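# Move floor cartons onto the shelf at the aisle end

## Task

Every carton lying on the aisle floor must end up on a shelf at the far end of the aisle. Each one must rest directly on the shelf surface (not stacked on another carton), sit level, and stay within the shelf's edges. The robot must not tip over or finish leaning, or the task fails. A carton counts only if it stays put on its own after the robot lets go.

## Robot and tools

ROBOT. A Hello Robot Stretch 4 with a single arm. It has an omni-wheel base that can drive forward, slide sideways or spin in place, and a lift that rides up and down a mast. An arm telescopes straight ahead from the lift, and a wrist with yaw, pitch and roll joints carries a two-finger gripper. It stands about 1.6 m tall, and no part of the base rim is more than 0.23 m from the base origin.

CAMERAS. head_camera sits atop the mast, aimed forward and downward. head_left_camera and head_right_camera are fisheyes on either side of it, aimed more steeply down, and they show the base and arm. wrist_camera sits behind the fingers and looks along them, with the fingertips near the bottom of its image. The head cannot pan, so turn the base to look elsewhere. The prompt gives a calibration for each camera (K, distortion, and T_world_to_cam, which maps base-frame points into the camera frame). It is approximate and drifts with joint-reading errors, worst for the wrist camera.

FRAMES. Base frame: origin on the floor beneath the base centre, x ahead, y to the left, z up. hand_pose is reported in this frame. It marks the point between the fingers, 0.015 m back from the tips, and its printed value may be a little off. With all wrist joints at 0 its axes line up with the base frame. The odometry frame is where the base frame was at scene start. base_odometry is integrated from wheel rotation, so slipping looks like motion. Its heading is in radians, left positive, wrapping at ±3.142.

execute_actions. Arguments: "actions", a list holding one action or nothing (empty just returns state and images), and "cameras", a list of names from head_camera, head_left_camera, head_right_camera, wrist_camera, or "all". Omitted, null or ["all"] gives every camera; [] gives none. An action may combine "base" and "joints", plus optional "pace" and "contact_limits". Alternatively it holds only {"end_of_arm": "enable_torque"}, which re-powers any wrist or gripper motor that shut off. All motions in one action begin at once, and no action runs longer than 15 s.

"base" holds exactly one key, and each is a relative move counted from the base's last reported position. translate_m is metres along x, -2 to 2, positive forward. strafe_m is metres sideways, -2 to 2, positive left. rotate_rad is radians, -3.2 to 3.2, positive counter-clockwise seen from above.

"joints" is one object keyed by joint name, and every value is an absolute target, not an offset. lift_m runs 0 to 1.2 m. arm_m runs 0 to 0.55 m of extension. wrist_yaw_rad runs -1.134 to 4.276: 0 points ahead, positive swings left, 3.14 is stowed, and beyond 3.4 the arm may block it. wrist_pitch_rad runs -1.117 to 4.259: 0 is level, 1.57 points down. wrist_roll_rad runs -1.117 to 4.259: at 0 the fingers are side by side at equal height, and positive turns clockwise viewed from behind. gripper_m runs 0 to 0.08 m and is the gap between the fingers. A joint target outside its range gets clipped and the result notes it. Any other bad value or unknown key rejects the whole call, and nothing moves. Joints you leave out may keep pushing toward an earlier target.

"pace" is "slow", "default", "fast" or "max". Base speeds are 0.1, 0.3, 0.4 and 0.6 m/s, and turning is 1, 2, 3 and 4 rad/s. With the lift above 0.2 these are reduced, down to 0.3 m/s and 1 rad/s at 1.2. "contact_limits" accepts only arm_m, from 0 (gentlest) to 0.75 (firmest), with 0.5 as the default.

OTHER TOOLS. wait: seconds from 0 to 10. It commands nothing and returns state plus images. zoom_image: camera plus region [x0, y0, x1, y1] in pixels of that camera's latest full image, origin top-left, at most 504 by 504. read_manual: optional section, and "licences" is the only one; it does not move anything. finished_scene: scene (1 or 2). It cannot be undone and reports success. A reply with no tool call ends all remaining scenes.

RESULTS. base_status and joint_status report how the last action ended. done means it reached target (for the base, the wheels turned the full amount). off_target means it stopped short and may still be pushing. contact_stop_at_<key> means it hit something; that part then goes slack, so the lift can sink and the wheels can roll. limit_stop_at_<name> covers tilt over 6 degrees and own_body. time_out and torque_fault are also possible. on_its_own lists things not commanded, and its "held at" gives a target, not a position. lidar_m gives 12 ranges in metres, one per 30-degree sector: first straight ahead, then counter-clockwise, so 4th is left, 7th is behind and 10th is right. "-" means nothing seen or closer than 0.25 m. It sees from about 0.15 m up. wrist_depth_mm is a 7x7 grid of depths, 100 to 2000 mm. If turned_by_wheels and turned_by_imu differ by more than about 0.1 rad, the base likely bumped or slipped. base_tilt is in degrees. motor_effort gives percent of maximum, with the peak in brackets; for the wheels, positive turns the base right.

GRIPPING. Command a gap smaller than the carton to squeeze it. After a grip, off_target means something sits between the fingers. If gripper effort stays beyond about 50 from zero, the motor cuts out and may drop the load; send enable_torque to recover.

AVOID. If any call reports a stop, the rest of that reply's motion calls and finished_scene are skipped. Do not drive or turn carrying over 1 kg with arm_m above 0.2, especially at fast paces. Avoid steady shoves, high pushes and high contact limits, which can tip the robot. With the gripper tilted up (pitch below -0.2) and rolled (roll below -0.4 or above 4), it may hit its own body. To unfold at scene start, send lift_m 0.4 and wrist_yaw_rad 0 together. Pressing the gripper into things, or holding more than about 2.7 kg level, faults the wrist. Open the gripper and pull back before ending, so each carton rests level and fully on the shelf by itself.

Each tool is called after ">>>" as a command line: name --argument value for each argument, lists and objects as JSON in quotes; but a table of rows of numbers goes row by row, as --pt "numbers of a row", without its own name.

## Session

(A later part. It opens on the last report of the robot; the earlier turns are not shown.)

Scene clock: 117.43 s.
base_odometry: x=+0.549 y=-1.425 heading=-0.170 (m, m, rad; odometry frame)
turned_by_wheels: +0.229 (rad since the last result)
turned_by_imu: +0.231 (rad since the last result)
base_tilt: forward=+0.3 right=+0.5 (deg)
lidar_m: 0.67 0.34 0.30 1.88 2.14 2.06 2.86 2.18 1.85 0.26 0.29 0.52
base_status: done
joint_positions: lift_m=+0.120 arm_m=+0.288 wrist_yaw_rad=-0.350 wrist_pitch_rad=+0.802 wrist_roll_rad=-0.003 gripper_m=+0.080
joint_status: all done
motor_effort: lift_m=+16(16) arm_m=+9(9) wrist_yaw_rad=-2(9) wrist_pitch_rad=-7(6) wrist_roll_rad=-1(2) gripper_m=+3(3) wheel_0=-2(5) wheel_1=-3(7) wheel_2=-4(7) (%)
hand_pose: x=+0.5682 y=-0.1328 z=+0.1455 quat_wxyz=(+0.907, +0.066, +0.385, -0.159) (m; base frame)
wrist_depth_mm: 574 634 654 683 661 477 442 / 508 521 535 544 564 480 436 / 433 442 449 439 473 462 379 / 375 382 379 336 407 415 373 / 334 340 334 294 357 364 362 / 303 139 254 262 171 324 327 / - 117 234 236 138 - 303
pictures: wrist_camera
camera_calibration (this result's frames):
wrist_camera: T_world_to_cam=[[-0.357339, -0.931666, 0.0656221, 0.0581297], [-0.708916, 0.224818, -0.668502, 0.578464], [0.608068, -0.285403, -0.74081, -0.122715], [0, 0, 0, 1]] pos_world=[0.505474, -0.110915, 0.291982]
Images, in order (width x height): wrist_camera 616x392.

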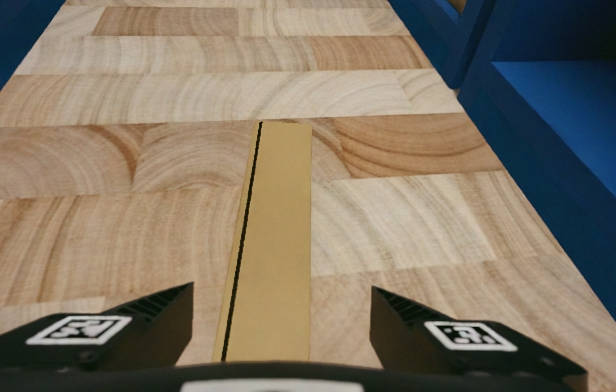

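>>> execute_actions --actions '[{"base":{"rotate_rad":0.02},"joints":{"arm_m":0.30,"lift_m":0.07},"pace":"slow"}]' --cameras '[]'

>>> execute_actions --actions '[{"joints":{"lift_m":0.01}}]' --cameras '["wrist_camera"]'

>>> execute_actions --actions '[{"joints":{"gripper_m":0.01}}]' --cameras '[]'

>>> execute_actions --actions '[{"joints":{"lift_m":0.64}}]' --cameras '[]'

>>> execute_actions --actions '[{"base":{"rotate_rad":-0.25},"joints":{"wrist_yaw_rad":0.1,"arm_m":0.1},"pace":"slow"}]' --cameras '["head_camera","wrist_camera"]'

Scene clock: 127.67 s.
base_odometry: x=+0.549 y=-1.425 heading=-0.151 (m, m, rad; odometry frame)
turned_by_wheels: +0.019 (rad since the last result)
turned_by_imu: +0.018 (rad since the last result)
base_tilt: forward=+0.3 right=+0.6 (deg)
lidar_m: 0.65 0.36 0.30 1.88 2.13 2.06 2.84 2.13 1.87 0.26 0.31 0.54
base_status: done
joint_positions: lift_m=+0.070 arm_m=+0.298 wrist_yaw_rad=-0.350 wrist_pitch_rad=+0.802 wrist_roll_rad=-0.003 gripper_m=+0.080
joint_status: all done
motor_effort: lift_m=+16(18) arm_m=+9(9) wrist_yaw_rad=-2(1) wrist_pitch_rad=-7(7) wrist_roll_rad=-2(2) gripper_m=+2(2) wheel_0=-3(3) wheel_1=-3(6) wheel_2=-4(5) (%)
hand_pose: x=+0.5782 y=-0.1328 z=+0.0956 quat_wxyz=(+0.907, +0.066, +0.385, -0.160) (m; base frame)
wrist_depth_mm: 500 521 539 559 574 504 410 / 418 430 442 455 462 462 377 / 359 366 375 294 389 399 377 / 312 319 320 255 336 343 347 / 276 279 278 223 294 301 304 / 250 139 205 198 170 267 272 / - 117 185 184 138 - 250
pictures: none
No camera images: the call's "cameras" was empty. Leave "cameras" out to get every camera's image.

Scene clock: 128.83 s.
base_odometry: x=+0.549 y=-1.425 heading=-0.151 (m, m, rad; odometry frame)
turned_by_wheels: +0.000 (rad since the last result)
turned_by_imu: +0.000 (rad since the last result)
base_tilt: forward=+0.3 right=+0.6 (deg)
lidar_m: 0.64 0.35 0.29 1.88 2.15 2.05 2.84 2.13 1.87 0.27 0.31 0.55
base_status: not commanded
joint_positions: lift_m=+0.010 arm_m=+0.298 wrist_yaw_rad=-0.350 wrist_pitch_rad=+0.802 wrist_roll_rad=-0.003 gripper_m=+0.080
joint_status: all done
motor_effort: lift_m=+16(16) arm_m=+9(9) wrist_yaw_rad=-2(1) wrist_pitch_rad=-8(6) wrist_roll_rad=-2(2) gripper_m=+2(3) wheel_0=-3(3) wheel_1=-3(4) wheel_2=-4(5) (%)
hand_pose: x=+0.5782 y=-0.1328 z=+0.0355 quat_wxyz=(+0.907, +0.066, +0.385, -0.160) (m; base frame)
wrist_depth_mm: 382 394 410 289 433 442 377 / 314 325 330 235 351 359 353 / 270 274 272 198 294 300 306 / 235 238 231 170 252 258 263 / 208 211 156 150 220 226 229 / 188 139 135 134 143 201 203 / - 117 124 125 125 - -
pictures: wrist_camera
camera_calibration (this result's frames):
wrist_camera: T_world_to_cam=[[-0.357502, -0.931604, 0.065622, 0.0690023], [-0.708877, 0.224941, -0.668502, 0.512012], [0.608018, -0.285508, -0.74081, -0.210266], [0, 0, 0, 1]] pos_world=[0.515468, -0.110923, 0.181985]
Images, in order (width x height): wrist_camera 616x392.

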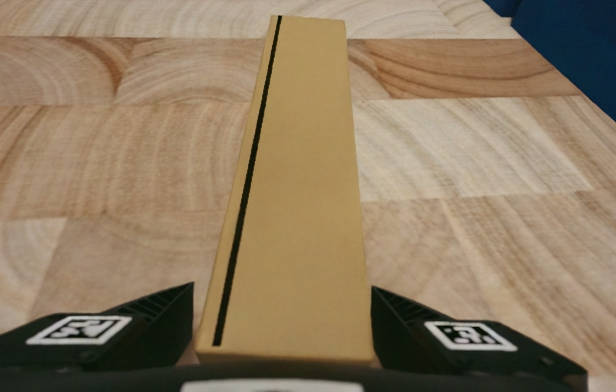

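Scene clock: 129.83 s.
base_odometry: x=+0.549 y=-1.425 heading=-0.151 (m, m, rad; odometry frame)
turned_by_wheels: +0.000 (rad since the last result)
turned_by_imu: +0.000 (rad since the last result)
base_tilt: forward=+0.3 right=+0.5 (deg)
lidar_m: 0.61 0.34 0.28 1.88 2.14 2.07 2.85 2.10 1.86 0.25 0.30 0.55
base_status: not commanded
joint_positions: lift_m=+0.010 arm_m=+0.298 wrist_yaw_rad=-0.350 wrist_pitch_rad=+0.802 wrist_roll_rad=-0.003 gripper_m=+0.059
joint_status: gripper_m off_target (ended at +0.059, target +0.010)
on_its_own: gripper_m is held at +0.053, not at your +0.010, by its contact guard: the fingers met something
motor_effort: lift_m=+16(17) arm_m=+9(9) wrist_yaw_rad=-1(1) wrist_pitch_rad=-6(7) wrist_roll_rad=-2(2) gripper_m=-42(55) wheel_0=-3(3) wheel_1=-4(4) wheel_2=-4(4) (%)
hand_pose: x=+0.5782 y=-0.1328 z=+0.0355 quat_wxyz=(+0.907, +0.066, +0.385, -0.160) (m; base frame)
wrist_depth_mm: 382 392 407 291 433 442 375 / 315 327 329 235 351 362 355 / 268 276 272 198 294 300 306 / 235 239 229 170 252 258 262 / 208 211 155 150 220 225 229 / 188 189 132 134 141 202 204 / - - 123 125 125 - 186
pictures: none
No camera images: the call's "cameras" was empty. Leave "cameras" out to get every camera's image.

Scene clock: 133.20 s.
base_odometry: x=+0.549 y=-1.425 heading=-0.151 (m, m, rad; odometry frame)
turned_by_wheels: +0.000 (rad since the last result)
turned_by_imu: -0.001 (rad since the last result)
base_tilt: forward=+0.4 right=+0.6 (deg)
lidar_m: 0.65 0.34 0.29 1.87 2.14 2.05 2.86 2.11 1.87 0.27 0.29 0.55
base_status: not commanded
joint_positions: lift_m=+0.640 arm_m=+0.298 wrist_yaw_rad=-0.350 wrist_pitch_rad=+0.803 wrist_roll_rad=-0.003 gripper_m=+0.059
joint_status: all done
on_its_own: gripper_m is held at +0.053, not at your +0.010, by its contact guard: the fingers met something
motor_effort: lift_m=+22(24) arm_m=+9(9) wrist_yaw_rad=+0(0) wrist_pitch_rad=-8(10) wrist_roll_rad=-2(2) gripper_m=-43(39) wheel_0=-3(3) wheel_1=-3(4) wheel_2=-5(4) (%)
hand_pose: x=+0.5781 y=-0.1328 z=+0.6650 quat_wxyz=(+0.907, +0.066, +0.385, -0.160) (m; base frame)
wrist_depth_mm: 535 1098 1366 293 1281 508 427 / 820 1025 1464 235 991 512 484 / 549 991 1229 198 904 549 469 / 549 991 1042 171 917 634 410 / 615 904 155 150 831 788 394 / 732 715 132 134 141 809 820 / - - 123 125 125 - 759
pictures: none
No camera images: the call's "cameras" was empty. Leave "cameras" out to get every camera's image.

Scene clock: 136.50 s.
base_odometry: x=+0.549 y=-1.425 heading=-0.400 (m, m, rad; odometry frame)
turned_by_wheels: -0.249 (rad since the last result)
turned_by_imu: -0.253 (rad since the last result)
base_tilt: forward=+0.3 right=+0.5 (deg)
lidar_m: 0.48 0.43 0.30 0.30 1.95 2.19 2.38 2.60 1.91 0.26 0.27 0.39
base_status: done
joint_positions: lift_m=+0.640 arm_m=+0.102 wrist_yaw_rad=+0.100 wrist_pitch_rad=+0.803 wrist_roll_rad=-0.003 gripper_m=+0.059
joint_status: all done
on_its_own: gripper_m is held at +0.053, not at your +0.010, by its contact guard: the fingers met something
motor_effort: lift_m=+22(22) arm_m=-9(9) wrist_yaw_rad=-1(7) wrist_pitch_rad=-8(9) wrist_roll_rad=-2(2) gripper_m=-40(44) wheel_0=+3(6) wheel_1=+1(2) wheel_2=+3(7) (%)
hand_pose: x=+0.4283 y=-0.0722 z=+0.6650 quat_wxyz=(+0.919, -0.021, +0.390, +0.047) (m; base frame)
wrist_depth_mm: 569 1025 1499 293 1464 554 525 / 640 1060 1397 235 1182 569 559 / 768 831 1205 198 1118 492 466 / 891 917 1042 170 931 750 402 / 866 904 155 150 904 878 353 / 615 768 132 134 141 809 320 / - - 122 125 125 - 297
pictures: head_camera, wrist_camera
camera_calibration (this result's frames):
wrist_camera: T_world_to_cam=[[0.0831675, -0.994372, 0.0656322, -0.162748], [-0.736452, -0.105698, -0.668181, 0.800657], [0.671358, 0.007236, -0.741098, 0.358681], [0, 0, 0, 1]] pos_world=[0.362377, -0.0797999, 0.811484]
Images, in order (width x height): head_camera 420x560, wrist_camera 616x392.

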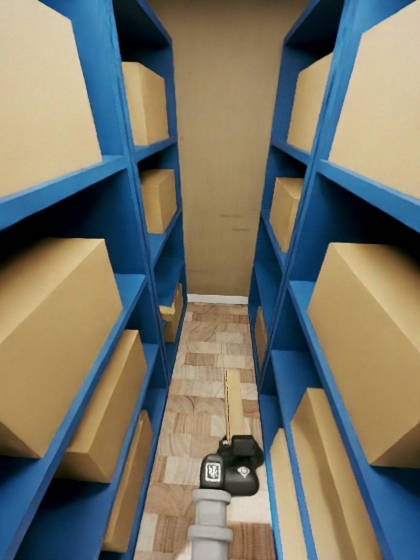

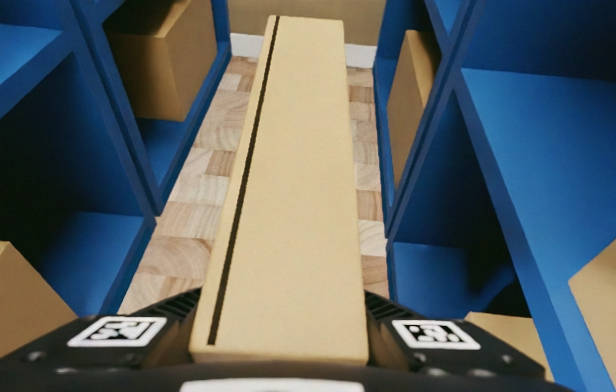

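>>> execute_actions --actions '[{"base":{"translate_m":0.97},"joints":{"wrist_yaw_rad":0.8,"arm_m":0.05}}]' --cameras '["head_left_camera"]'

>>> execute_actions --actions '[{"base":{"rotate_rad":0.6},"pace":"slow"}]' --cameras '[]'

>>> execute_actions --actions '[{"joints":{"wrist_yaw_rad":0.85,"arm_m":0.2},"pace":"slow"}]' --cameras '["head_left_camera","wrist_camera"]'

Scene clock: 153.20 s.
base_odometry: x=+1.442 y=-1.803 heading=-0.400 (m, m, rad; odometry frame)
turned_by_wheels: +0.000 (rad since the last result)
turned_by_imu: -0.006 (rad since the last result)
base_tilt: forward=+0.3 right=+0.6 (deg)
lidar_m: 0.41 0.43 0.27 0.29 0.32 0.44 - 0.39 0.27 0.25 0.28 0.37
base_status: done
joint_positions: lift_m=+0.640 arm_m=+0.052 wrist_yaw_rad=+0.800 wrist_pitch_rad=+0.803 wrist_roll_rad=-0.003 gripper_m=+0.059
joint_status: all done
on_its_own: gripper_m is held at +0.053, not at your +0.010, by its contact guard: the fingers met something
motor_effort: lift_m=+22(22) arm_m=-9(8) wrist_yaw_rad=-1(6) wrist_pitch_rad=-8(7) wrist_roll_rad=-2(2) gripper_m=-44(44) wheel_0=+2(7) wheel_1=+1(5) wheel_2=-1(11) (%)
hand_pose: x=+0.3882 y=+0.0451 z=+0.6650 quat_wxyz=(+0.848, -0.154, +0.359, +0.359) (m; base frame)
wrist_depth_mm: 597 615 627 291 627 554 480 / 488 500 512 235 691 597 517 / 418 427 455 197 768 647 554 / 370 597 591 170 878 699 591 / 564 559 155 150 931 778 647 / 768 508 132 134 140 809 699 / - - 122 125 125 - 741
pictures: head_left_camera
Images, in order (width x height): head_left_camera 420x672.

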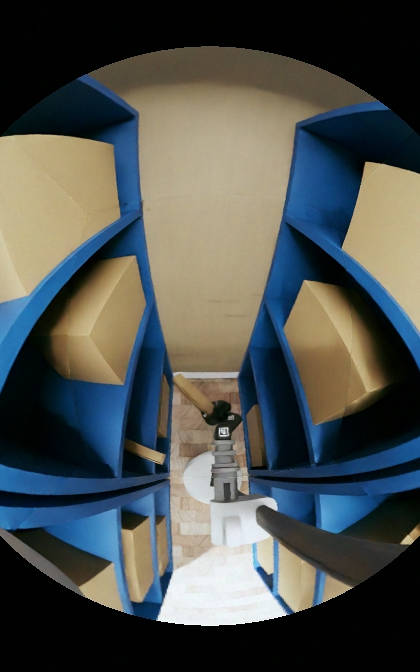

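Scene clock: 155.03 s.
base_odometry: x=+1.442 y=-1.803 heading=+0.200 (m, m, rad; odometry frame)
turned_by_wheels: +0.599 (rad since the last result)
turned_by_imu: +0.605 (rad since the last result)
base_tilt: forward=+0.4 right=+0.6 (deg)
lidar_m: 0.40 0.29 0.30 0.32 0.50 0.90 0.37 0.27 0.25 0.27 0.40 0.88
base_status: done
joint_positions: lift_m=+0.640 arm_m=+0.052 wrist_yaw_rad=+0.800 wrist_pitch_rad=+0.803 wrist_roll_rad=-0.003 gripper_m=+0.059
joint_status: not commanded
on_its_own: gripper_m is held at +0.053, not at your +0.010, by its contact guard: the fingers met something
motor_effort: lift_m=+22(22) arm_m=-9(9) wrist_yaw_rad=-1(1) wrist_pitch_rad=-8(9) wrist_roll_rad=-2(2) gripper_m=-42(42) wheel_0=-2(6) wheel_1=-1(2) wheel_2=-4(10) (%)
hand_pose: x=+0.3882 y=+0.0451 z=+0.6650 quat_wxyz=(+0.848, -0.154, +0.359, +0.359) (m; base frame)
wrist_depth_mm: 521 559 580 293 621 647 654 / 473 500 512 236 539 554 564 / 413 343 418 198 452 459 469 / 306 307 355 170 389 394 399 / 254 312 155 150 338 345 362 / 233 266 132 134 141 517 549 / - - 122 125 125 - 750
pictures: none
No camera images: the call's "cameras" was empty. Leave "cameras" out to get every camera's image.

Scene clock: 157.83 s.
base_odometry: x=+1.442 y=-1.803 heading=+0.200 (m, m, rad; odometry frame)
turned_by_wheels: +0.000 (rad since the last result)
turned_by_imu: -0.001 (rad since the last result)
base_tilt: forward=+0.3 right=+0.6 (deg)
lidar_m: 0.42 0.28 0.30 0.33 0.48 0.87 0.36 0.25 0.25 0.26 0.42 0.88
base_status: not commanded
joint_positions: lift_m=+0.640 arm_m=+0.198 wrist_yaw_rad=+0.850 wrist_pitch_rad=+0.803 wrist_roll_rad=-0.003 gripper_m=+0.059
joint_status: all done
on_its_own: gripper_m is held at +0.053, not at your +0.010, by its contact guard: the fingers met something
motor_effort: lift_m=+22(22) arm_m=+9(10) wrist_yaw_rad=+0(1) wrist_pitch_rad=-10(9) wrist_roll_rad=-2(2) gripper_m=-41(42) wheel_0=-2(2) wheel_1=-1(1) wheel_2=-4(4) (%)
hand_pose: x=+0.5325 y=+0.0533 z=+0.6650 quat_wxyz=(+0.838, -0.163, +0.355, +0.380) (m; base frame)
wrist_depth_mm: 469 484 496 293 535 554 549 / 488 500 508 235 535 554 535 / 418 421 415 198 445 455 466 / 322 366 351 170 387 394 399 / 310 324 155 150 338 342 349 / 286 289 132 134 141 306 310 / - - 123 125 125 - 282
pictures: head_left_camera, wrist_camera
camera_calibration (this result's frames):
wrist_camera: T_world_to_cam=[[0.73855, -0.670997, 0.0656262, -0.412791], [-0.466911, -0.579266, -0.668165, 0.772348], [0.486352, 0.462832, -0.741113, 0.362092], [0, 0, 0, 1]] pos_world=[0.48938, 0.00282555, 0.811497]
Images, in order (width x height): head_left_camera 420x672, wrist_camera 616x392.

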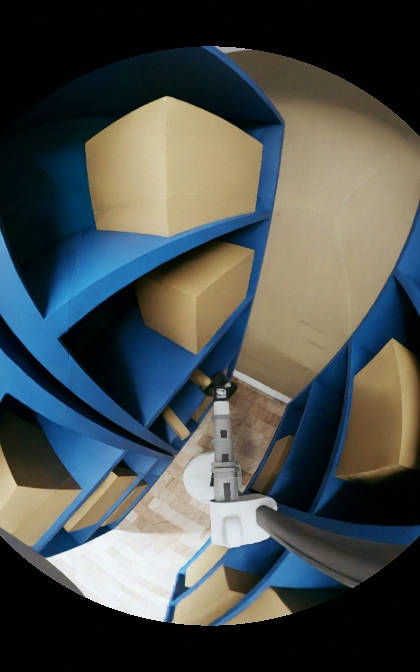

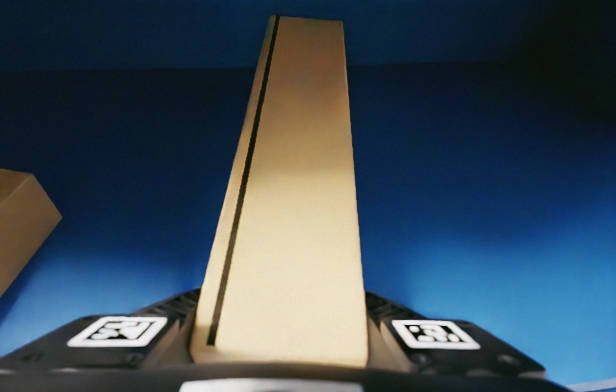

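>>> execute_actions --actions '[{"joints":{"lift_m":0.545,"arm_m":0.23},"pace":"slow"}]' --cameras '[]'

>>> execute_actions --actions '[{"joints":{"gripper_m":0.08}}]' --cameras '[]'

>>> execute_actions --actions '[{"joints":{"lift_m":0.64}}]' --cameras '[]'

>>> execute_actions --actions '[{"base":{"rotate_rad":0.69},"joints":{"arm_m":0.0,"wrist_yaw_rad":0},"pace":"slow"}]' --cameras '[]'

>>> execute_actions --actions '[{"base":{"strafe_m":0.04},"pace":"slow"}]' --cameras '["head_left_camera","wrist_camera"]'

Scene clock: 170.40 s.
base_odometry: x=+1.442 y=-1.803 heading=+0.200 (m, m, rad; odometry frame)
turned_by_wheels: +0.000 (rad since the last result)
turned_by_imu: -0.001 (rad since the last result)
base_tilt: forward=+0.3 right=+0.6 (deg)
lidar_m: 0.42 0.26 0.29 0.33 0.49 0.87 0.35 0.27 0.25 0.27 0.41 0.89
base_status: not commanded
joint_positions: lift_m=+0.545 arm_m=+0.228 wrist_yaw_rad=+0.850 wrist_pitch_rad=+0.803 wrist_roll_rad=-0.003 gripper_m=+0.059
joint_status: all done
on_its_own: gripper_m is held at +0.053, not at your +0.010, by its contact guard: the fingers met something
motor_effort: lift_m=+16(20) arm_m=+9(10) wrist_yaw_rad=+0(1) wrist_pitch_rad=-7(8) wrist_roll_rad=-2(2) gripper_m=-41(41) wheel_0=-2(2) wheel_1=-2(1) wheel_2=-4(4) (%)
hand_pose: x=+0.5625 y=+0.0533 z=+0.5705 quat_wxyz=(+0.838, -0.163, +0.355, +0.380) (m; base frame)
wrist_depth_mm: 387 399 410 293 439 449 459 / 322 329 332 236 351 362 368 / 272 278 273 198 294 301 306 / 237 241 231 171 254 258 263 / 210 213 155 150 222 227 229 / 189 190 132 134 141 202 204 / - - 123 125 125 - 187
pictures: none
No camera images: the call's "cameras" was empty. Leave "cameras" out to get every camera's image.

Scene clock: 171.33 s.
base_odometry: x=+1.442 y=-1.803 heading=+0.200 (m, m, rad; odometry frame)
turned_by_wheels: +0.000 (rad since the last result)
turned_by_imu: +0.000 (rad since the last result)
base_tilt: forward=+0.3 right=+0.5 (deg)
lidar_m: 0.41 0.28 0.29 0.32 0.47 0.87 0.33 0.25 0.25 0.26 0.42 0.88
base_status: not commanded
joint_positions: lift_m=+0.545 arm_m=+0.228 wrist_yaw_rad=+0.850 wrist_pitch_rad=+0.803 wrist_roll_rad=-0.003 gripper_m=+0.080
joint_status: all done
motor_effort: lift_m=+16(17) arm_m=+9(9) wrist_yaw_rad=+0(0) wrist_pitch_rad=-8(10) wrist_roll_rad=-2(2) gripper_m=+2(39) wheel_0=-2(2) wheel_1=-1(1) wheel_2=-4(4) (%)
hand_pose: x=+0.5625 y=+0.0533 z=+0.5705 quat_wxyz=(+0.838, -0.162, +0.355, +0.380) (m; base frame)
wrist_depth_mm: 389 399 413 294 436 449 459 / 319 329 334 237 351 359 368 / 273 277 274 200 296 301 307 / 237 242 232 172 255 258 262 / 211 213 156 151 223 227 229 / 189 139 136 135 149 201 204 / - 116 125 125 129 - -
pictures: none
No camera images: the call's "cameras" was empty. Leave "cameras" out to get every camera's image.

Scene clock: 172.73 s.
base_odometry: x=+1.442 y=-1.803 heading=+0.200 (m, m, rad; odometry frame)
turned_by_wheels: +0.000 (rad since the last result)
turned_by_imu: +0.000 (rad since the last result)
base_tilt: forward=+0.3 right=+0.6 (deg)
lidar_m: 0.41 0.28 0.28 0.33 0.49 0.88 0.37 0.26 0.25 0.28 0.39 0.89
base_status: not commanded
joint_positions: lift_m=+0.640 arm_m=+0.228 wrist_yaw_rad=+0.850 wrist_pitch_rad=+0.802 wrist_roll_rad=-0.003 gripper_m=+0.080
joint_status: all done
motor_effort: lift_m=+22(25) arm_m=+9(9) wrist_yaw_rad=+1(2) wrist_pitch_rad=-7(8) wrist_roll_rad=-2(2) gripper_m=+4(1) wheel_0=-2(2) wheel_1=-1(1) wheel_2=-4(4) (%)
hand_pose: x=+0.5625 y=+0.0533 z=+0.6651 quat_wxyz=(+0.838, -0.162, +0.355, +0.380) (m; base frame)
wrist_depth_mm: 452 469 480 496 512 535 521 / 484 496 508 521 535 544 525 / 413 421 430 359 452 459 469 / 359 366 375 307 387 394 399 / 319 325 327 267 338 343 351 / 287 139 282 237 170 306 309 / - 116 264 221 138 - 286
pictures: none
No camera images: the call's "cameras" was empty. Leave "cameras" out to get every camera's image.

Scene clock: 176.30 s.
base_odometry: x=+1.442 y=-1.803 heading=+0.889 (m, m, rad; odometry frame)
turned_by_wheels: +0.690 (rad since the last result)
turned_by_imu: +0.696 (rad since the last result)
base_tilt: forward=+0.3 right=+0.6 (deg)
lidar_m: 0.29 0.30 0.36 0.62 0.56 0.31 0.27 0.25 0.31 0.53 0.64 0.35
base_status: done
joint_positions: lift_m=+0.640 arm_m=+0.003 wrist_yaw_rad=+0.000 wrist_pitch_rad=+0.802 wrist_roll_rad=-0.003 gripper_m=+0.080
joint_status: all done
joint sent to its limit — the command would take arm_m past its lower limit, so that joint was sent only as far as its limit.
motor_effort: lift_m=+22(22) arm_m=-9(9) wrist_yaw_rad=-1(2) wrist_pitch_rad=-8(7) wrist_roll_rad=-2(2) gripper_m=+2(2) wheel_0=-1(6) wheel_1=-2(10) wheel_2=-2(8) (%)
hand_pose: x=+0.3221 y=-0.0874 z=+0.6651 quat_wxyz=(+0.921, -0.002, +0.390, +0.001) (m; base frame)
wrist_depth_mm: 362 521 559 591 627 668 691 / 334 500 517 525 521 455 564 / 312 421 357 439 452 389 473 / 291 368 300 379 389 373 320 / 273 325 262 336 342 340 355 / 243 139 234 300 170 517 615 / - 117 217 634 139 - 820
pictures: none
No camera images: the call's "cameras" was empty. Leave "cameras" out to get every camera's image.

Scene clock: 177.77 s.
base_odometry: x=+1.411 y=-1.777 heading=+0.889 (m, m, rad; odometry frame)
turned_by_wheels: +0.000 (rad since the last result)
turned_by_imu: +0.000 (rad since the last result)
base_tilt: forward=+0.3 right=+0.5 (deg)
lidar_m: 0.28 0.28 0.34 0.60 0.62 0.34 0.27 0.28 0.31 0.54 0.63 0.34
base_status: done
joint_positions: lift_m=+0.640 arm_m=+0.003 wrist_yaw_rad=+0.000 wrist_pitch_rad=+0.802 wrist_roll_rad=-0.003 gripper_m=+0.080
joint_status: not commanded
motor_effort: lift_m=+22(22) arm_m=-9(9) wrist_yaw_rad=-1(2) wrist_pitch_rad=-9(9) wrist_roll_rad=-2(2) gripper_m=+2(3) wheel_0=-2(6) wheel_1=+1(7) wheel_2=+0(3) (%)
hand_pose: x=+0.3221 y=-0.0874 z=+0.6651 quat_wxyz=(+0.921, -0.002, +0.390, +0.001) (m; base frame)
wrist_depth_mm: 249 508 544 585 615 654 707 / 230 484 517 525 549 459 564 / 214 410 430 415 455 430 379 / 201 359 366 320 389 394 338 / 189 320 322 273 342 347 343 / 167 139 246 243 170 325 554 / - 116 222 224 138 - 798
pictures: head_left_camera, wrist_camera
camera_calibration (this result's frames):
wrist_camera: T_world_to_cam=[[-0.0164233, -0.99771, 0.0656194, -0.13721], [-0.743066, -0.0317334, -0.668466, 0.729646], [0.669017, -0.059738, -0.740842, 0.424888], [0, 0, 0, 1]] pos_world=[0.255664, -0.0883595, 0.811522]
Images, in order (width x height): head_left_camera 420x672, wrist_camera 616x392.

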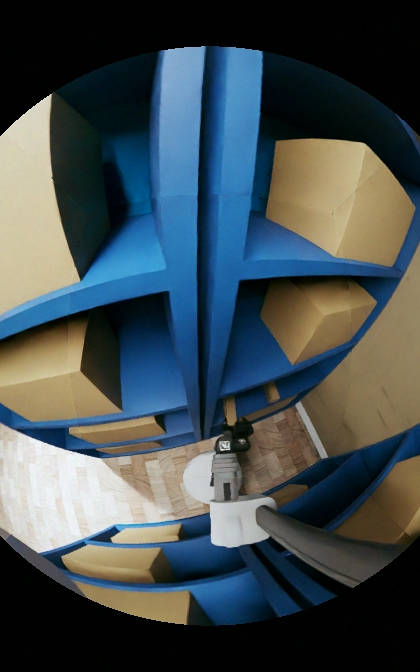

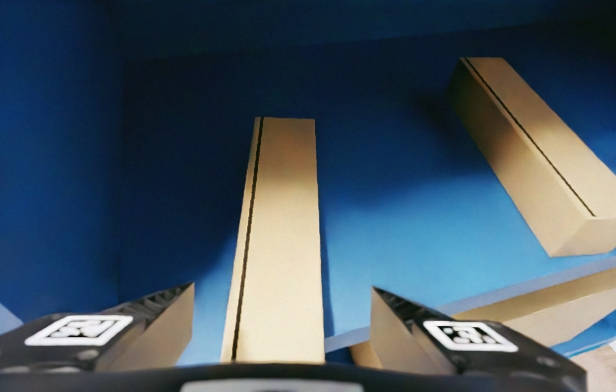

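>>> execute_actions --actions '[{"joints":{"lift_m":0.547,"arm_m":0.015}}]' --cameras '[]'

>>> execute_actions --actions '[{"joints":{"gripper_m":0.01}}]' --cameras '[]'

>>> execute_actions --actions '[{"joints":{"lift_m":0.555,"arm_m":0.105},"pace":"slow"}]' --cameras '[]'

>>> execute_actions --actions '[{"joints":{"lift_m":0.546},"pace":"slow"}]' --cameras '[]'

>>> execute_actions --actions '[{"joints":{"gripper_m":0.08}}]' --cameras '[]'

>>> execute_actions --actions '[{"joints":{"lift_m":0.66,"arm_m":0.002}}]' --cameras '["wrist_camera","head_left_camera"]'

Scene clock: 186.67 s.
base_odometry: x=+1.411 y=-1.777 heading=+0.889 (m, m, rad; odometry frame)
turned_by_wheels: +0.000 (rad since the last result)
turned_by_imu: -0.001 (rad since the last result)
base_tilt: forward=+0.3 right=+0.6 (deg)
lidar_m: 0.29 0.29 0.36 0.61 0.59 0.34 0.27 0.27 0.30 0.55 0.65 0.35
base_status: not commanded
joint_positions: lift_m=+0.547 arm_m=+0.013 wrist_yaw_rad=+0.000 wrist_pitch_rad=+0.802 wrist_roll_rad=-0.003 gripper_m=+0.080
joint_status: all done
motor_effort: lift_m=+16(20) arm_m=+9(10) wrist_yaw_rad=+1(1) wrist_pitch_rad=-7(6) wrist_roll_rad=-2(2) gripper_m=+1(2) wheel_0=-2(2) wheel_1=+1(1) wheel_2=+0(0) (%)
hand_pose: x=+0.3321 y=-0.0874 z=+0.5726 quat_wxyz=(+0.921, -0.002, +0.390, +0.001) (m; base frame)
wrist_depth_mm: 257 407 418 433 442 418 343 / 237 334 327 252 362 368 324 / 221 283 270 208 301 309 304 / 207 246 183 178 259 265 270 / 195 217 156 156 229 242 445 / 173 139 137 139 170 424 508 / - 116 127 129 139 - 699
pictures: none
No camera images: the call's "cameras" was empty. Leave "cameras" out to get every camera's image.

Scene clock: 187.67 s.
base_odometry: x=+1.411 y=-1.777 heading=+0.889 (m, m, rad; odometry frame)
turned_by_wheels: +0.000 (rad since the last result)
turned_by_imu: +0.000 (rad since the last result)
base_tilt: forward=+0.4 right=+0.5 (deg)
lidar_m: 0.29 0.27 0.35 0.60 0.61 0.32 0.28 0.26 0.30 0.55 0.63 0.34
base_status: not commanded
joint_positions: lift_m=+0.547 arm_m=+0.013 wrist_yaw_rad=+0.000 wrist_pitch_rad=+0.802 wrist_roll_rad=-0.003 gripper_m=+0.059
joint_status: gripper_m off_target (ended at +0.059, target +0.010)
on_its_own: gripper_m is held at +0.053, not at your +0.010, by its contact guard: the fingers met something
motor_effort: lift_m=+16(16) arm_m=+9(9) wrist_yaw_rad=-1(1) wrist_pitch_rad=-7(6) wrist_roll_rad=-2(2) gripper_m=-42(49) wheel_0=-2(2) wheel_1=+1(1) wheel_2=+0(0) (%)
hand_pose: x=+0.3321 y=-0.0874 z=+0.5726 quat_wxyz=(+0.921, -0.002, +0.390, +0.001) (m; base frame)
wrist_depth_mm: 257 404 415 433 449 418 343 / 237 334 327 252 359 368 324 / 221 282 272 206 301 307 306 / 207 246 185 177 259 265 270 / 195 218 160 156 229 242 449 / 178 194 137 139 143 424 504 / - - 127 129 125 - 715
pictures: none
No camera images: the call's "cameras" was empty. Leave "cameras" out to get every camera's image.

Scene clock: 189.83 s.
base_odometry: x=+1.411 y=-1.777 heading=+0.889 (m, m, rad; odometry frame)
turned_by_wheels: +0.000 (rad since the last result)
turned_by_imu: -0.001 (rad since the last result)
base_tilt: forward=+0.3 right=+0.6 (deg)
lidar_m: 0.28 0.27 0.34 0.60 0.61 0.34 0.28 0.27 0.31 0.57 0.63 0.36
base_status: not commanded
joint_positions: lift_m=+0.555 arm_m=+0.103 wrist_yaw_rad=+0.000 wrist_pitch_rad=+0.803 wrist_roll_rad=-0.003 gripper_m=+0.059
joint_status: all done
on_its_own: gripper_m is held at +0.053, not at your +0.010, by its contact guard: the fingers met something
motor_effort: lift_m=+22(21) arm_m=+9(9) wrist_yaw_rad=-1(2) wrist_pitch_rad=-8(10) wrist_roll_rad=-2(2) gripper_m=-40(39) wheel_0=-2(2) wheel_1=+1(1) wheel_2=+0(0) (%)
hand_pose: x=+0.4220 y=-0.0874 z=+0.5800 quat_wxyz=(+0.921, -0.002, +0.391, +0.001) (m; base frame)
wrist_depth_mm: 330 404 427 445 462 473 345 / 304 343 342 251 370 370 312 / 273 293 281 206 314 319 306 / 244 253 185 177 270 273 278 / 220 225 160 156 236 240 243 / 199 200 137 139 143 213 216 / - - 127 129 125 - 198
pictures: none
No camera images: the call's "cameras" was empty. Leave "cameras" out to get every camera's image.

Scene clock: 190.53 s.
base_odometry: x=+1.411 y=-1.777 heading=+0.889 (m, m, rad; odometry frame)
turned_by_wheels: +0.000 (rad since the last result)
turned_by_imu: +0.000 (rad since the last result)
base_tilt: forward=+0.2 right=+0.5 (deg)
lidar_m: 0.28 0.28 0.35 0.60 0.60 0.33 0.27 0.27 0.32 0.54 0.63 0.35
base_status: not commanded
joint_positions: lift_m=+0.546 arm_m=+0.103 wrist_yaw_rad=+0.000 wrist_pitch_rad=+0.800 wrist_roll_rad=-0.003 gripper_m=+0.059
joint_status: all done
on_its_own: gripper_m is held at +0.053, not at your +0.010, by its contact guard: the fingers met something
motor_effort: lift_m=+14(23) arm_m=+9(9) wrist_yaw_rad=-1(0) wrist_pitch_rad=-3(8) wrist_roll_rad=-2(2) gripper_m=-40(41) wheel_0=-2(2) wheel_1=+1(1) wheel_2=+0(0) (%)
hand_pose: x=+0.4223 y=-0.0874 z=+0.5720 quat_wxyz=(+0.921, -0.002, +0.390, +0.001) (m; base frame)
wrist_depth_mm: 330 402 418 436 449 459 338 / 306 334 330 252 362 368 310 / 267 285 273 207 300 309 303 / 237 246 236 178 260 266 270 / 213 217 161 156 229 233 235 / 192 193 137 139 143 206 209 / - - 127 129 125 - 191
pictures: none
No camera images: the call's "cameras" was empty. Leave "cameras" out to get every camera's image.

Scene clock: 191.47 s.
base_odometry: x=+1.411 y=-1.777 heading=+0.889 (m, m, rad; odometry frame)
turned_by_wheels: +0.000 (rad since the last result)
turned_by_imu: +0.000 (rad since the last result)
base_tilt: forward=+0.2 right=+0.6 (deg)
lidar_m: 0.28 0.29 0.35 0.60 0.59 0.33 0.26 0.26 0.31 0.55 0.65 0.34
base_status: not commanded
joint_positions: lift_m=+0.546 arm_m=+0.103 wrist_yaw_rad=+0.000 wrist_pitch_rad=+0.802 wrist_roll_rad=-0.003 gripper_m=+0.080
joint_status: all done
motor_effort: lift_m=+16(16) arm_m=+9(9) wrist_yaw_rad=-2(0) wrist_pitch_rad=-5(6) wrist_roll_rad=-2(2) gripper_m=+1(40) wheel_0=-2(2) wheel_1=+1(1) wheel_2=+0(0) (%)
hand_pose: x=+0.4221 y=-0.0874 z=+0.5716 quat_wxyz=(+0.921, -0.002, +0.390, +0.001) (m; base frame)
wrist_depth_mm: 330 397 413 410 442 455 340 / 300 330 325 243 355 362 314 / 267 281 270 203 300 306 301 / 235 243 233 175 258 262 267 / 211 215 158 153 225 229 233 / 191 139 138 137 148 204 207 / - 116 127 127 130 - -
pictures: none
No camera images: the call's "cameras" was empty. Leave "cameras" out to get every camera's image.

Scene clock: 192.97 s.
base_odometry: x=+1.411 y=-1.777 heading=+0.889 (m, m, rad; odometry frame)
turned_by_wheels: +0.000 (rad since the last result)
turned_by_imu: +0.000 (rad since the last result)
base_tilt: forward=+0.3 right=+0.6 (deg)
lidar_m: 0.27 0.29 0.34 0.60 0.61 0.33 0.27 0.26 0.32 0.53 0.62 0.35
base_status: not commanded
joint_positions: lift_m=+0.660 arm_m=+0.004 wrist_yaw_rad=+0.000 wrist_pitch_rad=+0.802 wrist_roll_rad=-0.003 gripper_m=+0.080
joint_status: all done
motor_effort: lift_m=+22(24) arm_m=-9(9) wrist_yaw_rad=+0(0) wrist_pitch_rad=-7(7) wrist_roll_rad=-2(2) gripper_m=+1(2) wheel_0=-2(2) wheel_1=+1(1) wheel_2=+0(0) (%)
hand_pose: x=+0.3223 y=-0.0874 z=+0.6851 quat_wxyz=(+0.921, -0.002, +0.390, +0.001) (m; base frame)
wrist_depth_mm: 249 504 544 580 634 676 715 / 230 504 549 564 580 500 609 / 215 433 462 410 484 436 492 / 200 377 399 349 418 410 359 / 189 334 351 297 366 370 355 / 167 139 309 307 170 343 574 / - 116 294 301 139 - 820
pictures: head_left_camera, wrist_camera
camera_calibration (this result's frames):
wrist_camera: T_world_to_cam=[[-0.0166849, -0.997705, 0.0656213, -0.138474], [-0.743031, -0.0315437, -0.668513, 0.743276], [0.669049, -0.0599128, -0.7408, 0.439471], [0, 0, 0, 1]] pos_world=[0.255939, -0.0883805, 0.831536]
Images, in order (width x height): head_left_camera 420x672, wrist_camera 616x392.

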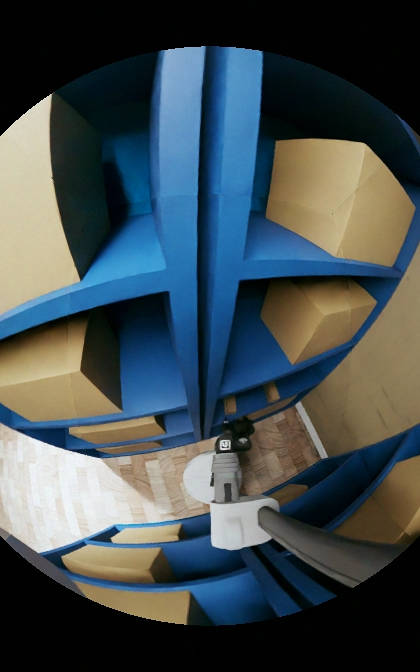

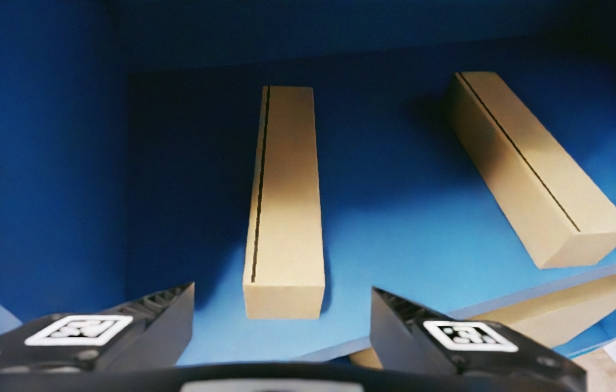

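>>> finished_scene --scene 1

The scene is finished: the task was done.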